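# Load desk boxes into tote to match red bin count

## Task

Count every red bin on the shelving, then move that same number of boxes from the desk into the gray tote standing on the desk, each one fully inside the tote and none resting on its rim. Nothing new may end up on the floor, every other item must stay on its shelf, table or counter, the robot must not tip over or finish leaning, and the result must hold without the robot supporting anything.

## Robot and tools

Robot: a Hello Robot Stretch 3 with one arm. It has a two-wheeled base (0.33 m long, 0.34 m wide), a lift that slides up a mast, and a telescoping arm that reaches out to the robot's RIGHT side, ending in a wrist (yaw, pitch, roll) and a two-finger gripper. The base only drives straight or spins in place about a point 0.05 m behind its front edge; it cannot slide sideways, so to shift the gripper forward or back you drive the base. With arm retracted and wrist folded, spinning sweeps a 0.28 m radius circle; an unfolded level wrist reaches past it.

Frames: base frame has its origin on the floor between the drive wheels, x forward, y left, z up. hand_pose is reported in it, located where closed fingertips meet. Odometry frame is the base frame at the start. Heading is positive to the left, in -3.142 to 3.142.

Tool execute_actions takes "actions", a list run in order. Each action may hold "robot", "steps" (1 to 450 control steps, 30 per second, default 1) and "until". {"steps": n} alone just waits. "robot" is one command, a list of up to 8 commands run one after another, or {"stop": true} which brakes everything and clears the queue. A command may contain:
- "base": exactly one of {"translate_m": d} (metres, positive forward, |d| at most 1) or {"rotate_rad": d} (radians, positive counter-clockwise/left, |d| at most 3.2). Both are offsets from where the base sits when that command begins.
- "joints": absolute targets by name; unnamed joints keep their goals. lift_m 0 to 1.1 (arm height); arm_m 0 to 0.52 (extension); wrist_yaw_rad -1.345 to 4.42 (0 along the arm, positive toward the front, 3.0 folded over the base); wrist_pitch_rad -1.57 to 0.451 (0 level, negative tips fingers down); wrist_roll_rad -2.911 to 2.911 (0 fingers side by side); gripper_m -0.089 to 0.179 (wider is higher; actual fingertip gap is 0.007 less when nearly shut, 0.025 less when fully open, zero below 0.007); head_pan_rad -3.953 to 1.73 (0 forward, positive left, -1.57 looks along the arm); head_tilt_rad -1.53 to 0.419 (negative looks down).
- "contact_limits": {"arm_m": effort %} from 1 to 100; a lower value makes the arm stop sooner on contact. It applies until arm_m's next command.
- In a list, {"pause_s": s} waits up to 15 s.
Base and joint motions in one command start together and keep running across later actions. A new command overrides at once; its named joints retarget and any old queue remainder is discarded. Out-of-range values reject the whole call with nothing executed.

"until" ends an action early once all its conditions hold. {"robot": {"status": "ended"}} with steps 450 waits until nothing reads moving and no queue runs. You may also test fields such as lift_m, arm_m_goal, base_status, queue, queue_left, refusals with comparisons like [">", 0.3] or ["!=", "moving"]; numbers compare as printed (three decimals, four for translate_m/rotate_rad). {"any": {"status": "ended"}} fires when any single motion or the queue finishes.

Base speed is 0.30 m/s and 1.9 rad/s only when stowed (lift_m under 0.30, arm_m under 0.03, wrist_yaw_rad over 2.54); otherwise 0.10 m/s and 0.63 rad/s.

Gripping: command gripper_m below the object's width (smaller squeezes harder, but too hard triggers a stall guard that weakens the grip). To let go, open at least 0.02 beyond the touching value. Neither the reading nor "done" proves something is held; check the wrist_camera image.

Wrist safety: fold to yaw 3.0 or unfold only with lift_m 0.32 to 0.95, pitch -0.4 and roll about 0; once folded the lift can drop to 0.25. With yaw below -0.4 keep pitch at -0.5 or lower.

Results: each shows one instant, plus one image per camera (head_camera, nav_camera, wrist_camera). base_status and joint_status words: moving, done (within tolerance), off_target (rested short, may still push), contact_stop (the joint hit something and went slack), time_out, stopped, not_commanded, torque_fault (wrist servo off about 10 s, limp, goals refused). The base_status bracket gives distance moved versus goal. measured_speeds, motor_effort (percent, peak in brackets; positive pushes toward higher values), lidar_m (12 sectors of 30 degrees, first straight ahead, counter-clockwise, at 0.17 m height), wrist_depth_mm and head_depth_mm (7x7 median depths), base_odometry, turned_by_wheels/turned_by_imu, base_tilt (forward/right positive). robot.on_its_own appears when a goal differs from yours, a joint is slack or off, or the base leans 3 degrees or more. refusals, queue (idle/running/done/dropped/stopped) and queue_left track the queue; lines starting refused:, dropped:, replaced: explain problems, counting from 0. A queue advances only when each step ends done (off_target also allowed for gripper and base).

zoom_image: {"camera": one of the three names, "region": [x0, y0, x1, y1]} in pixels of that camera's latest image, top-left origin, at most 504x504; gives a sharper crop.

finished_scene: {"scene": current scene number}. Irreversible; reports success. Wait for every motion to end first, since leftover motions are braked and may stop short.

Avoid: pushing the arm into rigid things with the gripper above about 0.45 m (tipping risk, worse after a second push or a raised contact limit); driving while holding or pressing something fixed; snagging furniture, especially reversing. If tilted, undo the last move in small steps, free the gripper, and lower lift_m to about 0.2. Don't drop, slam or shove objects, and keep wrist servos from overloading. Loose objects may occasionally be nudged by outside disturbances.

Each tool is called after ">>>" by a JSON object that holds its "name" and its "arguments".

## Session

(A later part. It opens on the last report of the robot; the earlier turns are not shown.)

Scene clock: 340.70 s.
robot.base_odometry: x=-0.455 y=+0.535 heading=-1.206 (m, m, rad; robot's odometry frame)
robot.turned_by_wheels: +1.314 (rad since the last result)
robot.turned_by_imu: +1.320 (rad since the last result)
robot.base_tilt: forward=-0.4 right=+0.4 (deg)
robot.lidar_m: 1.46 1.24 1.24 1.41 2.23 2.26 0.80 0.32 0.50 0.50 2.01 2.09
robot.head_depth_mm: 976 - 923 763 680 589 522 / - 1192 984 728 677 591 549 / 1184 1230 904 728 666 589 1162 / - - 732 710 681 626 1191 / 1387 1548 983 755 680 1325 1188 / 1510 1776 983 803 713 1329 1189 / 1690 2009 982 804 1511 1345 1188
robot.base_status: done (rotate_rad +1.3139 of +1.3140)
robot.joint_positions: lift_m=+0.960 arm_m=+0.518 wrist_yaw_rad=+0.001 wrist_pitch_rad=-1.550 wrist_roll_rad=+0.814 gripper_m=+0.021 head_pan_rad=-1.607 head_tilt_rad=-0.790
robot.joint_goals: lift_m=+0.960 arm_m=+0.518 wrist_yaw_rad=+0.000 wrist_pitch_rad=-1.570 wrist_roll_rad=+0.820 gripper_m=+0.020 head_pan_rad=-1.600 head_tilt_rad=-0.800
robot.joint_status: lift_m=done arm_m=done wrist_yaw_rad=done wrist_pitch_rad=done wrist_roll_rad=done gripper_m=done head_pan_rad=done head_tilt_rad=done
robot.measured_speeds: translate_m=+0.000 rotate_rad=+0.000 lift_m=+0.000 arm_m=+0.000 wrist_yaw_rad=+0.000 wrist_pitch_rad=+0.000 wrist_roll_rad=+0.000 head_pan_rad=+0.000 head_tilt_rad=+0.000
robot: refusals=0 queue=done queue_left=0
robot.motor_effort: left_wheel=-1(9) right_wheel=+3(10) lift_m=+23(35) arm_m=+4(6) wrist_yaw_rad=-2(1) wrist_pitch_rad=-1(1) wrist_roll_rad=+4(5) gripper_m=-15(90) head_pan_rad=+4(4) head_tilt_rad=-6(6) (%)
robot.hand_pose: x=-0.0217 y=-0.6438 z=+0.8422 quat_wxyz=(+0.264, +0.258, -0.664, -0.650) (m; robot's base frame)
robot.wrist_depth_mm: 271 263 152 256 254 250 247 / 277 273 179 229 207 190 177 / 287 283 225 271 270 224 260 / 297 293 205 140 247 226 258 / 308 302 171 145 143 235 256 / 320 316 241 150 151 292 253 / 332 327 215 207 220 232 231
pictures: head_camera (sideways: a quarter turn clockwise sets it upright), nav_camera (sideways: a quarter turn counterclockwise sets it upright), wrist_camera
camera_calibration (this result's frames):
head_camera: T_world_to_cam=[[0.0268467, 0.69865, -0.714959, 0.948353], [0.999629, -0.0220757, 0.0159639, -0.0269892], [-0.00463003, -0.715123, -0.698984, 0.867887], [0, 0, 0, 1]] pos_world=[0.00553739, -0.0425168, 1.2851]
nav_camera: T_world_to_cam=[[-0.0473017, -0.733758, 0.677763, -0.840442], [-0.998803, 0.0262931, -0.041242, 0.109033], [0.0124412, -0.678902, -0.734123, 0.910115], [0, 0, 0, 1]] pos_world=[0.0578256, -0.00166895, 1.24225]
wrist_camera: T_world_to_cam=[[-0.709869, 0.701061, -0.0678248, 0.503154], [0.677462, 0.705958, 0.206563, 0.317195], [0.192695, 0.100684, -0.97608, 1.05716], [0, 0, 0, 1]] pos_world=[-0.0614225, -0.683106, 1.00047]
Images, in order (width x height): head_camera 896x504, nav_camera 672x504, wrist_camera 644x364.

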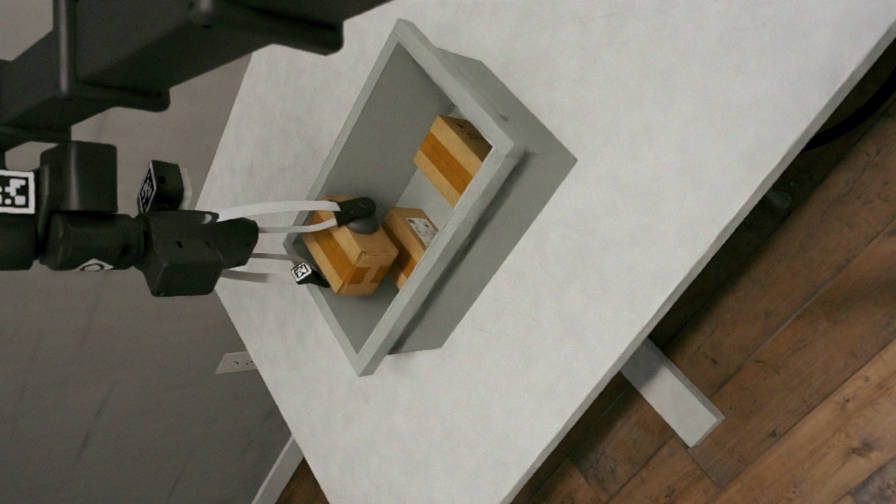

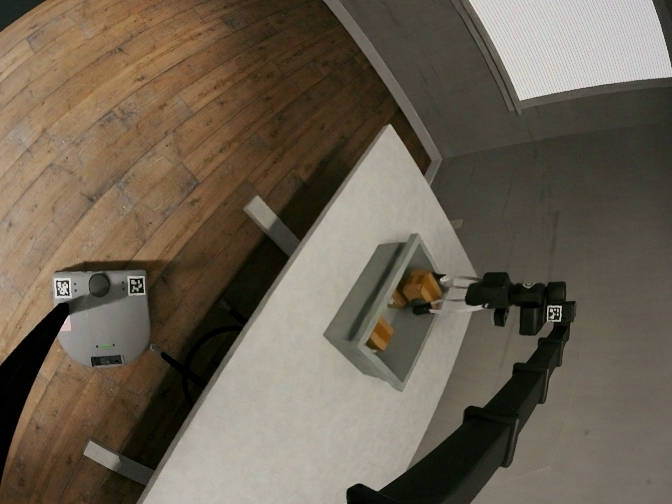

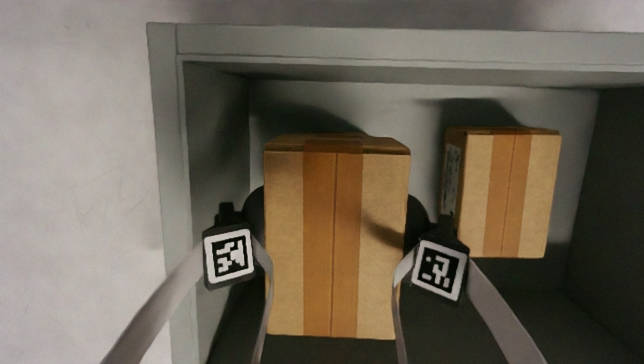

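>>> {"name": "execute_actions", "arguments": {"actions": [{"robot":[{"joints":{"lift_m":0.923}},{"joints":{"gripper_m":0.095}},{"joints":{"lift_m":1.0}},{"base":{"rotate_rad":-1.594},"joints":{"wrist_roll_rad":1.134,"arm_m":0.52,"gripper_m":0.12}},{"joints":{"lift_m":0.94}}],"steps":450,"until":{"robot":{"status":"ended"}}}]}}

Scene clock: 353.50 s.
robot.base_odometry: x=-0.455 y=+0.535 heading=-2.800 (m, m, rad; robot's odometry frame)
robot.turned_by_wheels: -1.594 (rad since the last result)
robot.turned_by_imu: -1.597 (rad since the last result)
robot.base_tilt: forward=-0.4 right=+0.7 (deg)
robot.lidar_m: 0.50 1.96 2.09 1.48 1.24 1.24 1.40 2.22 2.29 0.80 0.32 0.73
robot.head_depth_mm: 2136 - - 1747 1548 1337 1190 / - 2125 2242 826 1550 1339 1187 / - 1892 2009 799 1448 1323 1184 / - - 980 782 680 1323 1190 / 1301 1453 981 802 682 614 1185 / 1200 1295 919 804 679 589 1152 / 1102 1178 979 804 680 590 530
robot.base_status: done (rotate_rad -1.5939 of -1.5940)
robot.joint_positions: lift_m=+0.940 arm_m=+0.519 wrist_yaw_rad=+0.001 wrist_pitch_rad=-1.551 wrist_roll_rad=+1.128 gripper_m=+0.120 head_pan_rad=-1.607 head_tilt_rad=-0.790
robot.joint_goals: lift_m=+0.940 arm_m=+0.520 wrist_yaw_rad=+0.000 wrist_pitch_rad=-1.570 wrist_roll_rad=+1.134 gripper_m=+0.120 head_pan_rad=-1.600 head_tilt_rad=-0.800
robot.joint_status: lift_m=done arm_m=done wrist_yaw_rad=done wrist_pitch_rad=done wrist_roll_rad=done gripper_m=done head_pan_rad=done head_tilt_rad=done
robot.measured_speeds: translate_m=+0.000 rotate_rad=+0.000 lift_m=+0.000 arm_m=+0.000 wrist_yaw_rad=+0.000 wrist_pitch_rad=+0.000 wrist_roll_rad=+0.000 head_pan_rad=+0.000 head_tilt_rad=+0.000
robot: refusals=0 queue=done queue_left=0
robot.motor_effort: left_wheel=+2(10) right_wheel=-1(10) lift_m=+23(31) arm_m=+4(4) wrist_yaw_rad=-2(2) wrist_pitch_rad=+0(1) wrist_roll_rad=+4(5) gripper_m=+0(79) head_pan_rad=+4(5) head_tilt_rad=-6(6) (%)
robot.hand_pose: x=-0.0216 y=-0.6450 z=+0.8223 quat_wxyz=(+0.157, +0.154, -0.696, -0.683) (m; robot's base frame)
robot.wrist_depth_mm: 249 247 243 241 238 238 866 / 257 255 252 251 246 245 902 / 268 264 260 208 252 251 942 / 276 274 270 216 262 260 946 / 285 283 279 223 271 266 268 / 266 295 291 286 282 - 279 / 256 307 300 297 294 288 -
pictures: head_camera (sideways: a quarter turn clockwise sets it upright), nav_camera (sideways: a quarter turn counterclockwise sets it upright), wrist_camera
camera_calibration (this result's frames):
head_camera: T_world_to_cam=[[0.0268468, 0.69865, -0.714959, 0.948352], [0.999629, -0.0220758, 0.0159639, -0.0269892], [-0.00463011, -0.715123, -0.698984, 0.867887], [0, 0, 0, 1]] pos_world=[0.00553738, -0.0425168, 1.2851]
nav_camera: T_world_to_cam=[[-0.0473017, -0.733758, 0.677763, -0.840442], [-0.998803, 0.0262932, -0.041242, 0.109033], [0.0124411, -0.678902, -0.734123, 0.910115], [0, 0, 0, 1]] pos_world=[0.0578256, -0.00166895, 1.24225]
wrist_camera: T_world_to_cam=[[-0.458954, 0.885674, -0.0703068, 0.629227], [0.860695, 0.462845, 0.212079, 0.164777], [0.220374, 0.0368219, -0.97472, 0.996099], [0, 0, 0, 1]] pos_world=[-0.0725514, -0.670235, 0.980211]
Images, in order (width x height): head_camera 896x504, nav_camera 672x504, wrist_camera 644x364.

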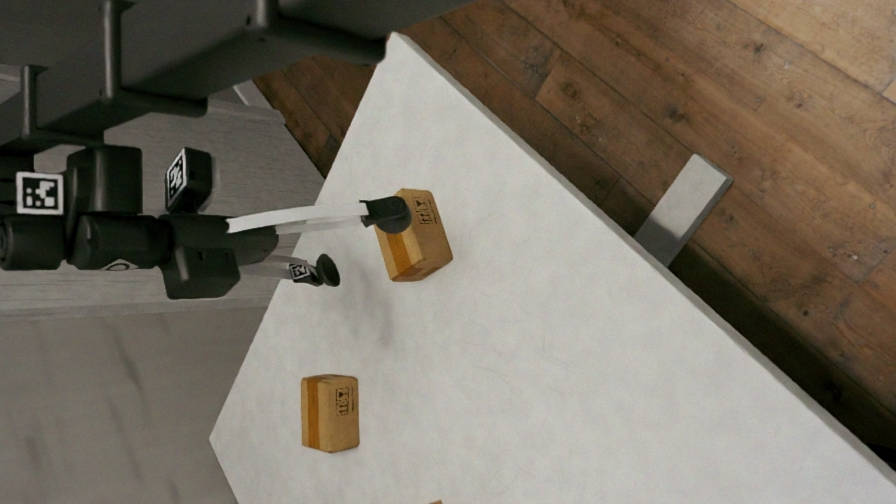

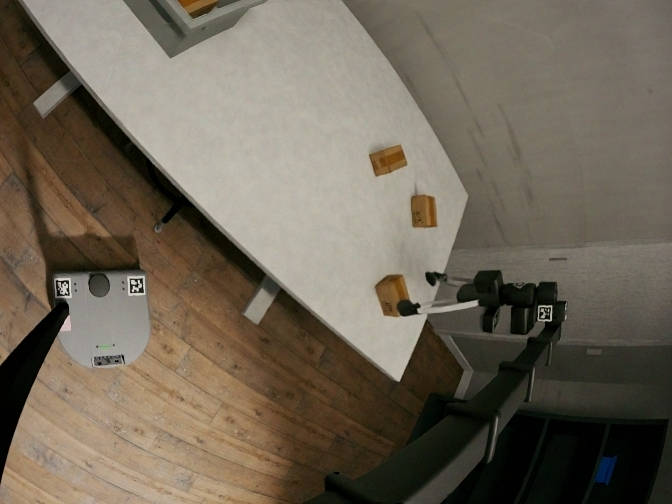

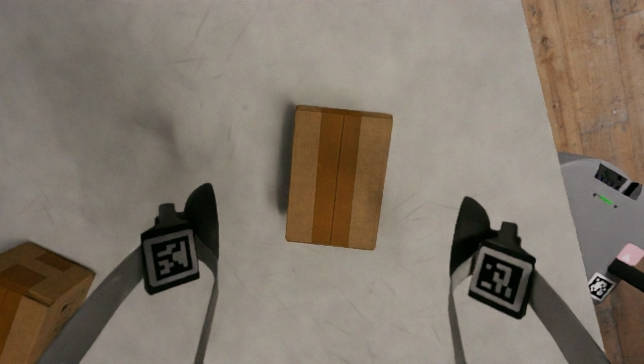

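>>> {"name": "execute_actions", "arguments": {"actions": [{"robot":[{"base":{"rotate_rad":-0.02},"joints":{"wrist_roll_rad":1.21}},{"joints":{"lift_m":0.87}}],"steps":200,"until":{"robot":{"status":"ended"}}}]}}

Scene clock: 359.13 s.
robot.base_odometry: x=-0.455 y=+0.535 heading=-2.820 (m, m, rad; robot's odometry frame)
robot.turned_by_wheels: -0.020 (rad since the last result)
robot.turned_by_imu: -0.019 (rad since the last result)
robot.base_tilt: forward=-0.5 right=+0.6 (deg)
robot.lidar_m: 0.50 1.90 2.09 1.50 1.24 1.24 1.38 2.21 2.29 0.81 0.32 0.72
robot.head_depth_mm: 2251 2665 - - 1519 1336 1186 / 1887 - 2165 826 1557 1342 1186 / 1607 - 970 793 1481 1319 1186 / 1450 - - 780 697 1317 1185 / 1331 1492 982 803 681 627 1186 / 1218 1328 953 803 680 589 1147 / 1117 1190 984 802 680 590 531
robot.base_status: done (rotate_rad -0.0199 of -0.0200)
robot.joint_positions: lift_m=+0.870 arm_m=+0.519 wrist_yaw_rad=+0.001 wrist_pitch_rad=-1.551 wrist_roll_rad=+1.203 gripper_m=+0.120 head_pan_rad=-1.607 head_tilt_rad=-0.790
robot.joint_goals: lift_m=+0.870 arm_m=+0.520 wrist_yaw_rad=+0.000 wrist_pitch_rad=-1.570 wrist_roll_rad=+1.210 gripper_m=+0.120 head_pan_rad=-1.600 head_tilt_rad=-0.800
robot.joint_status: lift_m=done arm_m=done wrist_yaw_rad=done wrist_pitch_rad=done wrist_roll_rad=done gripper_m=done head_pan_rad=done head_tilt_rad=done
robot.measured_speeds: translate_m=+0.000 rotate_rad=+0.000 lift_m=+0.000 arm_m=+0.000 wrist_yaw_rad=+0.000 wrist_pitch_rad=+0.000 wrist_roll_rad=+0.000 head_pan_rad=+0.000 head_tilt_rad=+0.000
robot: refusals=0 queue=done queue_left=0
robot.motor_effort: left_wheel=+2(12) right_wheel=-2(11) lift_m=+22(22) arm_m=+4(4) wrist_yaw_rad=-2(2) wrist_pitch_rad=-1(0) wrist_roll_rad=+4(5) gripper_m=+0(1) head_pan_rad=+5(5) head_tilt_rad=-6(6) (%)
robot.hand_pose: x=-0.0216 y=-0.6450 z=+0.7523 quat_wxyz=(+0.131, +0.128, -0.702, -0.689) (m; robot's base frame)
robot.wrist_depth_mm: 182 180 179 176 174 172 807 / 188 187 184 182 179 178 834 / 194 192 190 185 185 184 183 / 202 200 195 144 191 190 188 / 210 206 176 149 196 195 193 / 217 216 211 154 205 - 201 / 225 223 219 217 214 211 207
pictures: head_camera (sideways: a quarter turn clockwise sets it upright), nav_camera (sideways: a quarter turn counterclockwise sets it upright), wrist_camera
camera_calibration (this result's frames):
head_camera: T_world_to_cam=[[0.0268468, 0.69865, -0.714959, 0.948352], [0.999629, -0.0220758, 0.0159639, -0.0269892], [-0.00463011, -0.715123, -0.698984, 0.867887], [0, 0, 0, 1]] pos_world=[0.00553738, -0.0425168, 1.2851]
nav_camera: T_world_to_cam=[[-0.0473017, -0.733758, 0.677763, -0.840442], [-0.998803, 0.0262932, -0.041242, 0.109033], [0.0124411, -0.678902, -0.734123, 0.910115], [0, 0, 0, 1]] pos_world=[0.0578256, -0.00166895, 1.24225]
wrist_camera: T_world_to_cam=[[-0.390409, 0.917895, -0.0710606, 0.647157], [0.893, 0.396329, 0.213247, 0.136537], [0.223902, 0.0197964, -0.974411, 0.916731], [0, 0, 0, 1]] pos_world=[-0.0745291, -0.666284, 0.910144]
Images, in order (width x height): head_camera 896x504, nav_camera 672x504, wrist_camera 644x364.

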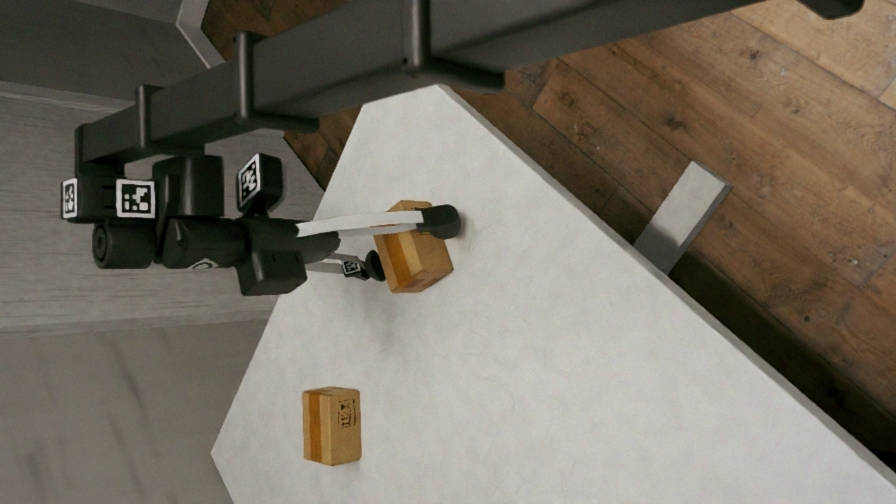

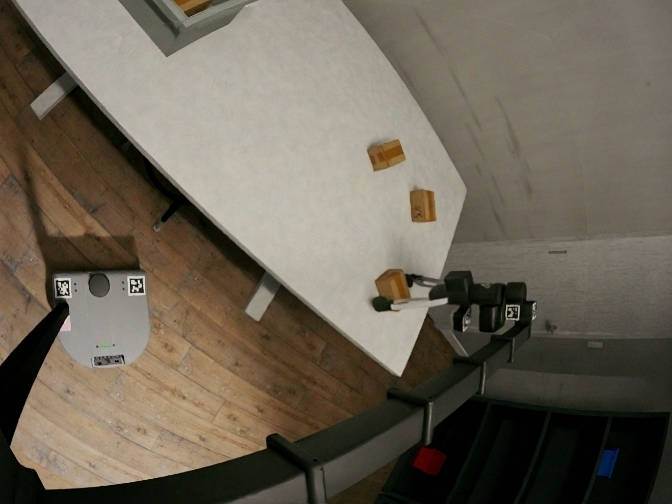

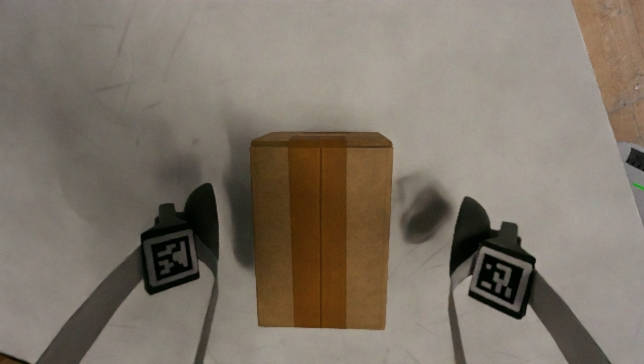

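>>> {"name": "execute_actions", "arguments": {"actions": [{"robot":[{"joints":{"gripper_m":0.02}},{"joints":{"lift_m":1.02}},{"base":{"rotate_rad":1.468},"joints":{"wrist_roll_rad":0.674,"arm_m":0.445}},{"joints":{"lift_m":0.96}}],"steps":450,"until":{"robot":{"status":"ended"}}}]}}

Scene clock: 373.10 s.
robot.base_odometry: x=-0.455 y=+0.535 heading=-1.352 (m, m, rad; robot's odometry frame)
robot.turned_by_wheels: +1.468 (rad since the last result)
robot.turned_by_imu: +1.475 (rad since the last result)
robot.base_tilt: forward=-0.4 right=+0.5 (deg)
robot.lidar_m: 1.63 1.26 1.24 1.32 1.92 2.22 0.80 0.62 0.32 0.50 0.87 2.09
robot.head_depth_mm: 920 - 983 805 680 590 522 / - 1135 983 783 682 591 548 / - 1165 977 725 681 591 1152 / - - 768 652 666 600 1184 / 1202 1260 808 710 680 625 1184 / 1290 1429 981 746 679 1315 1183 / 1388 1611 983 785 694 1302 1190
robot.base_status: done (rotate_rad +1.4679 of +1.4680)
robot.joint_positions: lift_m=+0.960 arm_m=+0.445 wrist_yaw_rad=+0.001 wrist_pitch_rad=-1.548 wrist_roll_rad=+0.680 gripper_m=+0.021 head_pan_rad=-1.607 head_tilt_rad=-0.790
robot.joint_goals: lift_m=+0.960 arm_m=+0.445 wrist_yaw_rad=+0.000 wrist_pitch_rad=-1.570 wrist_roll_rad=+0.674 gripper_m=+0.020 head_pan_rad=-1.600 head_tilt_rad=-0.800
robot.joint_status: lift_m=done arm_m=done wrist_yaw_rad=done wrist_pitch_rad=done wrist_roll_rad=done gripper_m=done head_pan_rad=done head_tilt_rad=done
robot.measured_speeds: translate_m=+0.000 rotate_rad=+0.000 lift_m=+0.000 arm_m=+0.000 wrist_yaw_rad=+0.000 wrist_pitch_rad=+0.000 wrist_roll_rad=+0.000 head_pan_rad=+0.000 head_tilt_rad=+0.000
robot: refusals=0 queue=done queue_left=0
robot.motor_effort: left_wheel=-1(8) right_wheel=+2(10) lift_m=+24(34) arm_m=-4(5) wrist_yaw_rad=-2(1) wrist_pitch_rad=-1(1) wrist_roll_rad=-4(5) gripper_m=-15(89) head_pan_rad=+4(3) head_tilt_rad=-6(6) (%)
robot.hand_pose: x=-0.0217 y=-0.5718 z=+0.8422 quat_wxyz=(+0.308, +0.301, -0.645, -0.631) (m; robot's base frame)
robot.wrist_depth_mm: 210 154 153 257 255 250 252 / 215 265 242 226 211 151 260 / 220 189 274 225 268 165 268 / 212 186 261 139 237 177 275 / 223 193 204 144 143 175 285 / 235 257 273 150 150 199 296 / 216 224 225 208 220 205 305
pictures: head_camera (sideways: a quarter turn clockwise sets it upright), nav_camera (sideways: a quarter turn counterclockwise sets it upright), wrist_camera
camera_calibration (this result's frames):
head_camera: T_world_to_cam=[[0.0268467, 0.69865, -0.714959, 0.948353], [0.999629, -0.0220757, 0.0159639, -0.0269892], [-0.00463003, -0.715123, -0.698984, 0.867887], [0, 0, 0, 1]] pos_world=[0.00553739, -0.0425168, 1.2851]
nav_camera: T_world_to_cam=[[-0.0473017, -0.733758, 0.677763, -0.840442], [-0.998803, 0.0262931, -0.041242, 0.109033], [0.0124412, -0.678902, -0.734123, 0.910115], [0, 0, 0, 1]] pos_world=[0.0578256, -0.00166895, 1.24225]
wrist_camera: T_world_to_cam=[[-0.797512, 0.599607, -0.0666839, 0.39183], [0.577415, 0.790644, 0.203653, 0.31512], [0.174835, 0.123911, -0.97677, 1.06336], [0, 0, 0, 1]] pos_world=[-0.0553778, -0.615854, 1.00061]
Images, in order (width x height): head_camera 896x504, nav_camera 672x504, wrist_camera 644x364.

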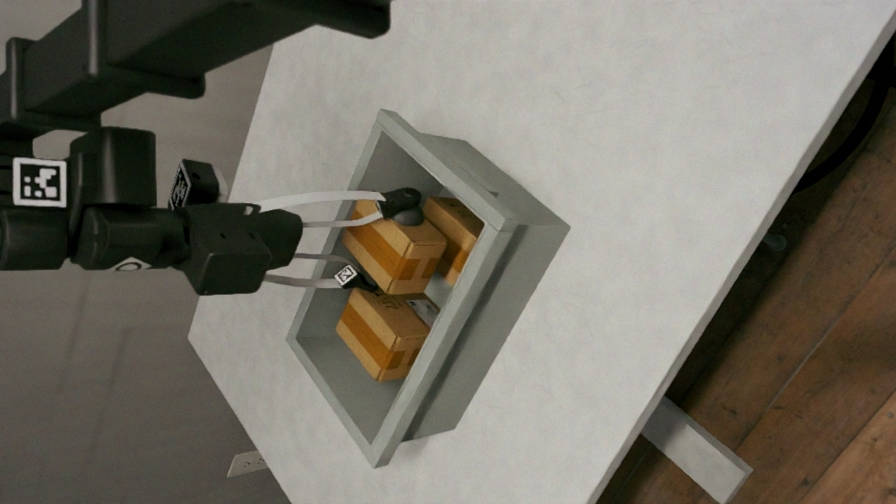

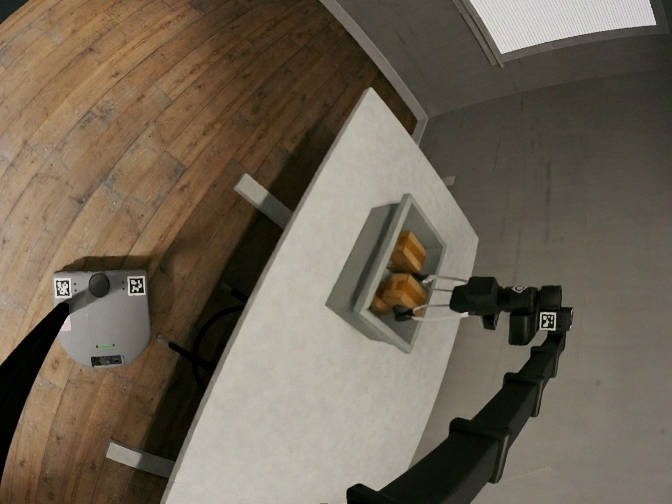

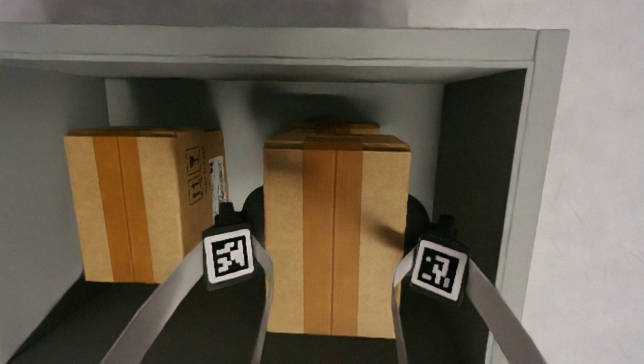

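>>> {"name": "execute_actions", "arguments": {"actions": [{"robot":[{"joints":{"lift_m":0.923}},{"joints":{"gripper_m":0.095}},{"joints":{"lift_m":1.02}}],"steps":450,"until":{"robot":{"status":"ended"}}}]}}

Scene clock: 378.70 s.
robot.base_odometry: x=-0.455 y=+0.535 heading=-1.352 (m, m, rad; robot's odometry frame)
robot.turned_by_wheels: +0.000 (rad since the last result)
robot.turned_by_imu: +0.001 (rad since the last result)
robot.base_tilt: forward=-0.4 right=+0.5 (deg)
robot.lidar_m: 1.62 1.26 1.24 1.32 1.92 2.22 0.81 0.62 0.32 0.50 0.87 2.09
robot.head_depth_mm: 989 1056 985 808 681 589 522 / 1016 1120 981 785 678 591 550 / 1064 1164 996 719 681 589 1147 / - - 906 687 665 601 1190 / 1200 1257 807 713 680 626 1184 / 1287 1417 980 745 677 1314 1187 / 1385 1609 984 781 694 1308 1191
robot.base_status: done (rotate_rad +1.4679 of +1.4680)
robot.joint_positions: lift_m=+1.020 arm_m=+0.445 wrist_yaw_rad=+0.001 wrist_pitch_rad=-1.548 wrist_roll_rad=+0.680 gripper_m=+0.095 head_pan_rad=-1.607 head_tilt_rad=-0.790
robot.joint_goals: lift_m=+1.020 arm_m=+0.445 wrist_yaw_rad=+0.000 wrist_pitch_rad=-1.570 wrist_roll_rad=+0.674 gripper_m=+0.095 head_pan_rad=-1.600 head_tilt_rad=-0.800
robot.joint_status: lift_m=done arm_m=done wrist_yaw_rad=done wrist_pitch_rad=done wrist_roll_rad=done gripper_m=done head_pan_rad=done head_tilt_rad=done
robot.measured_speeds: translate_m=+0.000 rotate_rad=+0.000 lift_m=+0.000 arm_m=+0.000 wrist_yaw_rad=+0.000 wrist_pitch_rad=+0.000 wrist_roll_rad=+0.000 head_pan_rad=+0.000 head_tilt_rad=+0.000
robot: refusals=0 queue=done queue_left=0
robot.motor_effort: left_wheel=-1(1) right_wheel=+2(2) lift_m=+32(34) arm_m=-5(5) wrist_yaw_rad=-2(2) wrist_pitch_rad=-1(1) wrist_roll_rad=-4(4) gripper_m=+0(81) head_pan_rad=+4(6) head_tilt_rad=-6(6) (%)
robot.hand_pose: x=-0.0217 y=-0.5718 z=+0.9018 quat_wxyz=(+0.308, +0.301, -0.645, -0.631) (m; robot's base frame)
robot.wrist_depth_mm: 325 320 319 315 311 308 303 / 220 265 244 226 212 314 314 / 242 283 334 238 312 323 325 / 250 253 275 243 305 335 335 / 257 288 357 252 350 348 345 / 383 272 273 291 279 357 356 / 402 399 389 389 251 376 370
pictures: head_camera (sideways: a quarter turn clockwise sets it upright), nav_camera (sideways: a quarter turn counterclockwise sets it upright), wrist_camera
camera_calibration (this result's frames):
head_camera: T_world_to_cam=[[0.0268467, 0.69865, -0.714959, 0.948352], [0.999629, -0.0220757, 0.0159639, -0.0269892], [-0.00463003, -0.715123, -0.698984, 0.867887], [0, 0, 0, 1]] pos_world=[0.00553739, -0.0425168, 1.2851]
nav_camera: T_world_to_cam=[[-0.0473017, -0.733758, 0.677763, -0.840442], [-0.998803, 0.0262931, -0.041242, 0.109033], [0.0124412, -0.678902, -0.734123, 0.910115], [0, 0, 0, 1]] pos_world=[0.0578256, -0.00166895, 1.24225]
wrist_camera: T_world_to_cam=[[-0.797512, 0.599613, -0.0666269, 0.395743], [0.577414, 0.790625, 0.203728, 0.302877], [0.174835, 0.124004, -0.976758, 1.12164], [0, 0, 0, 1]] pos_world=[-0.0553778, -0.615842, 1.06024]
Images, in order (width x height): head_camera 896x504, nav_camera 672x504, wrist_camera 644x364.

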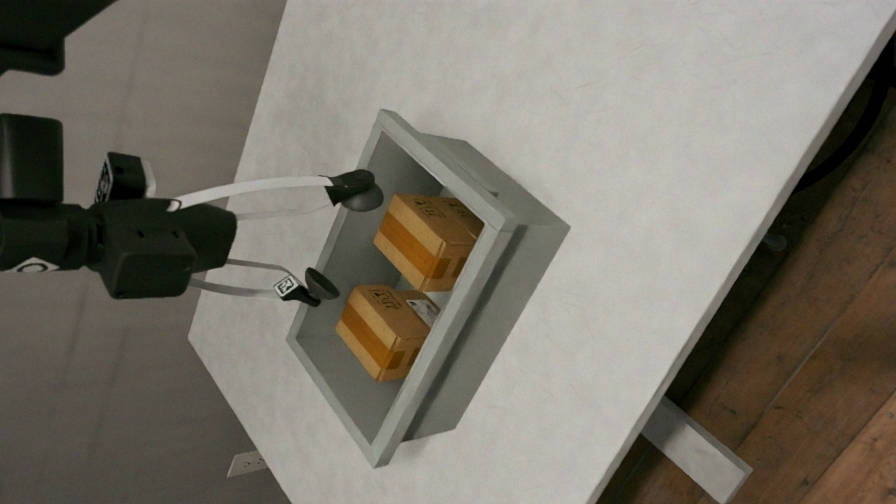

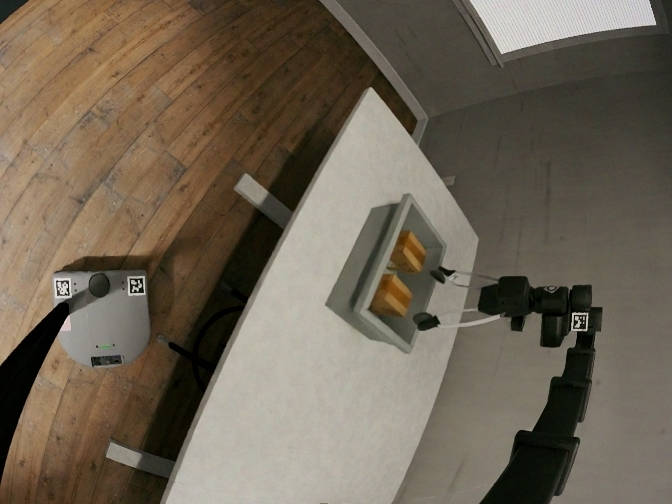

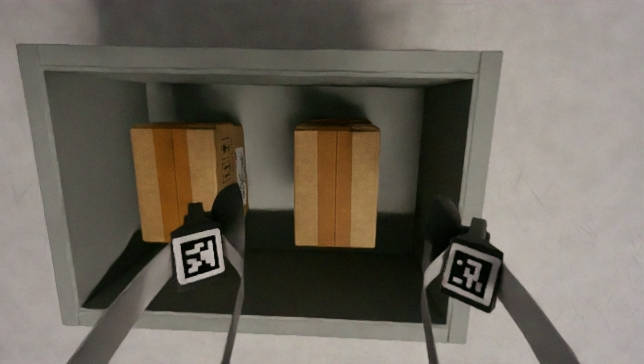

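>>> {"name": "execute_actions", "arguments": {"actions": [{"robot":{"joints":{"head_pan_rad":-3.8,"head_tilt_rad":-0.25}},"steps":120,"until":{"robot":{"status":"ended"}}}]}}

Scene clock: 385.20 s.
robot.base_odometry: x=-0.455 y=+0.535 heading=-1.352 (m, m, rad; robot's odometry frame)
robot.turned_by_wheels: +0.000 (rad since the last result)
robot.turned_by_imu: +0.001 (rad since the last result)
robot.base_tilt: forward=-0.5 right=+0.6 (deg)
robot.lidar_m: 1.63 1.26 1.23 1.32 1.92 2.22 0.80 0.62 0.32 0.50 0.86 2.09
robot.head_depth_mm: 2382 2497 2600 2739 - - - / 2358 2472 2621 - - - - / 2084 2191 2309 - - - - / 2352 2462 2564 - - - - / 2361 2462 2540 - - - - / 2351 2431 2550 - - - - / 2315 2304 2275 2289 - - -
robot.base_status: done (rotate_rad +1.4679 of +1.4680)
robot.joint_positions: lift_m=+1.020 arm_m=+0.445 wrist_yaw_rad=+0.001 wrist_pitch_rad=-1.548 wrist_roll_rad=+0.680 gripper_m=+0.095 head_pan_rad=-3.793 head_tilt_rad=-0.261
robot.joint_goals: lift_m=+1.020 arm_m=+0.445 wrist_yaw_rad=+0.000 wrist_pitch_rad=-1.570 wrist_roll_rad=+0.674 gripper_m=+0.095 head_pan_rad=-3.800 head_tilt_rad=-0.250
robot.joint_status: lift_m=done arm_m=done wrist_yaw_rad=done wrist_pitch_rad=done wrist_roll_rad=done gripper_m=done head_pan_rad=done head_tilt_rad=done
robot.measured_speeds: translate_m=+0.000 rotate_rad=+0.000 lift_m=+0.000 arm_m=+0.000 wrist_yaw_rad=+0.000 wrist_pitch_rad=+0.000 wrist_roll_rad=+0.000 head_pan_rad=+0.000 head_tilt_rad=+0.000
robot: refusals=0 queue=done queue_left=0
robot.motor_effort: left_wheel=-1(0) right_wheel=+2(2) lift_m=+32(32) arm_m=-5(4) wrist_yaw_rad=-2(1) wrist_pitch_rad=-1(1) wrist_roll_rad=-4(4) gripper_m=+0(0) head_pan_rad=-4(50) head_tilt_rad=+7(42) (%)
robot.hand_pose: x=-0.0217 y=-0.5718 z=+0.9018 quat_wxyz=(+0.308, +0.301, -0.645, -0.631) (m; robot's base frame)
robot.wrist_depth_mm: 325 322 317 314 311 307 306 / 221 266 244 226 213 313 315 / 242 284 333 239 311 324 326 / 249 251 275 243 306 337 334 / 258 288 357 251 351 351 345 / 383 273 275 291 279 359 357 / 402 397 393 386 251 379 369
pictures: head_camera (sideways: a quarter turn clockwise sets it upright), nav_camera (sideways: a quarter turn counterclockwise sets it upright), wrist_camera
camera_calibration (this result's frames):
head_camera: T_world_to_cam=[[0.191434, -0.148022, -0.97028, 1.28034], [-0.59003, -0.807353, 0.00675463, -0.00531079], [-0.784358, 0.571201, -0.241892, 0.277893], [0, 0, 0, 1]] pos_world=[-0.0302671, 0.0264979, 1.30955]
nav_camera: T_world_to_cam=[[-0.219346, 0.193405, 0.956285, -1.20257], [0.582374, 0.812341, -0.030712, 0.0857046], [-0.78277, 0.550179, -0.290818, 0.338192], [0, 0, 0, 1]] pos_world=[-0.0489656, -0.0231036, 1.25099]
wrist_camera: T_world_to_cam=[[-0.797512, 0.599612, -0.0666268, 0.395742], [0.577414, 0.790625, 0.203728, 0.302877], [0.174835, 0.124004, -0.976758, 1.12164], [0, 0, 0, 1]] pos_world=[-0.0553778, -0.615842, 1.06024]
Images, in order (width x height): head_camera 896x504, nav_camera 672x504, wrist_camera 644x364.

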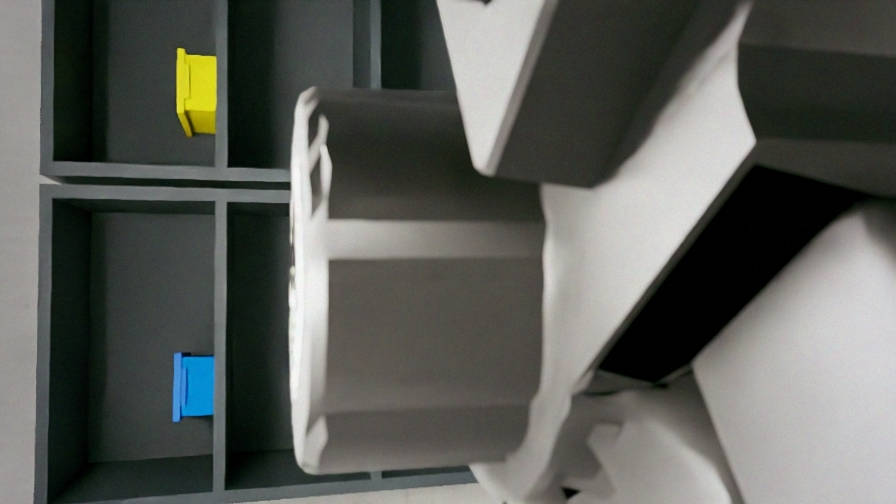

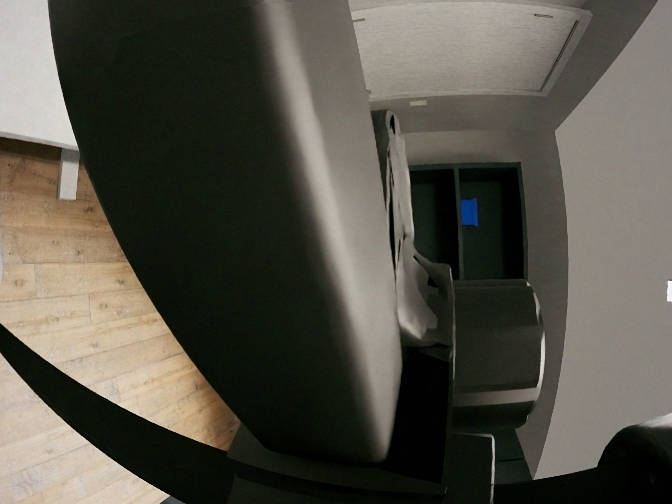

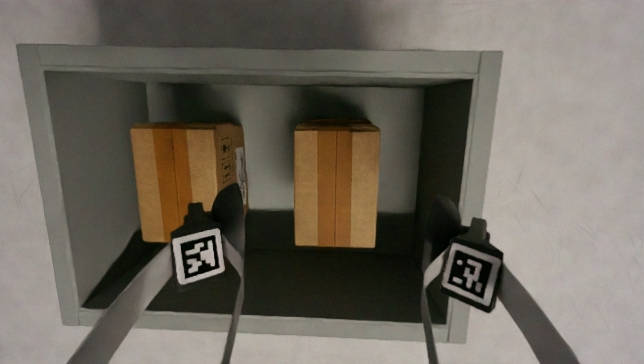

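The robot's own body blocks most of the shelving from here, so I'm keeping the earlier count of 4 red bins. Four boxes are in the tote.

>>> {"name": "finished_scene", "arguments": {"scene": 2}}

The scene is finished: the task was done.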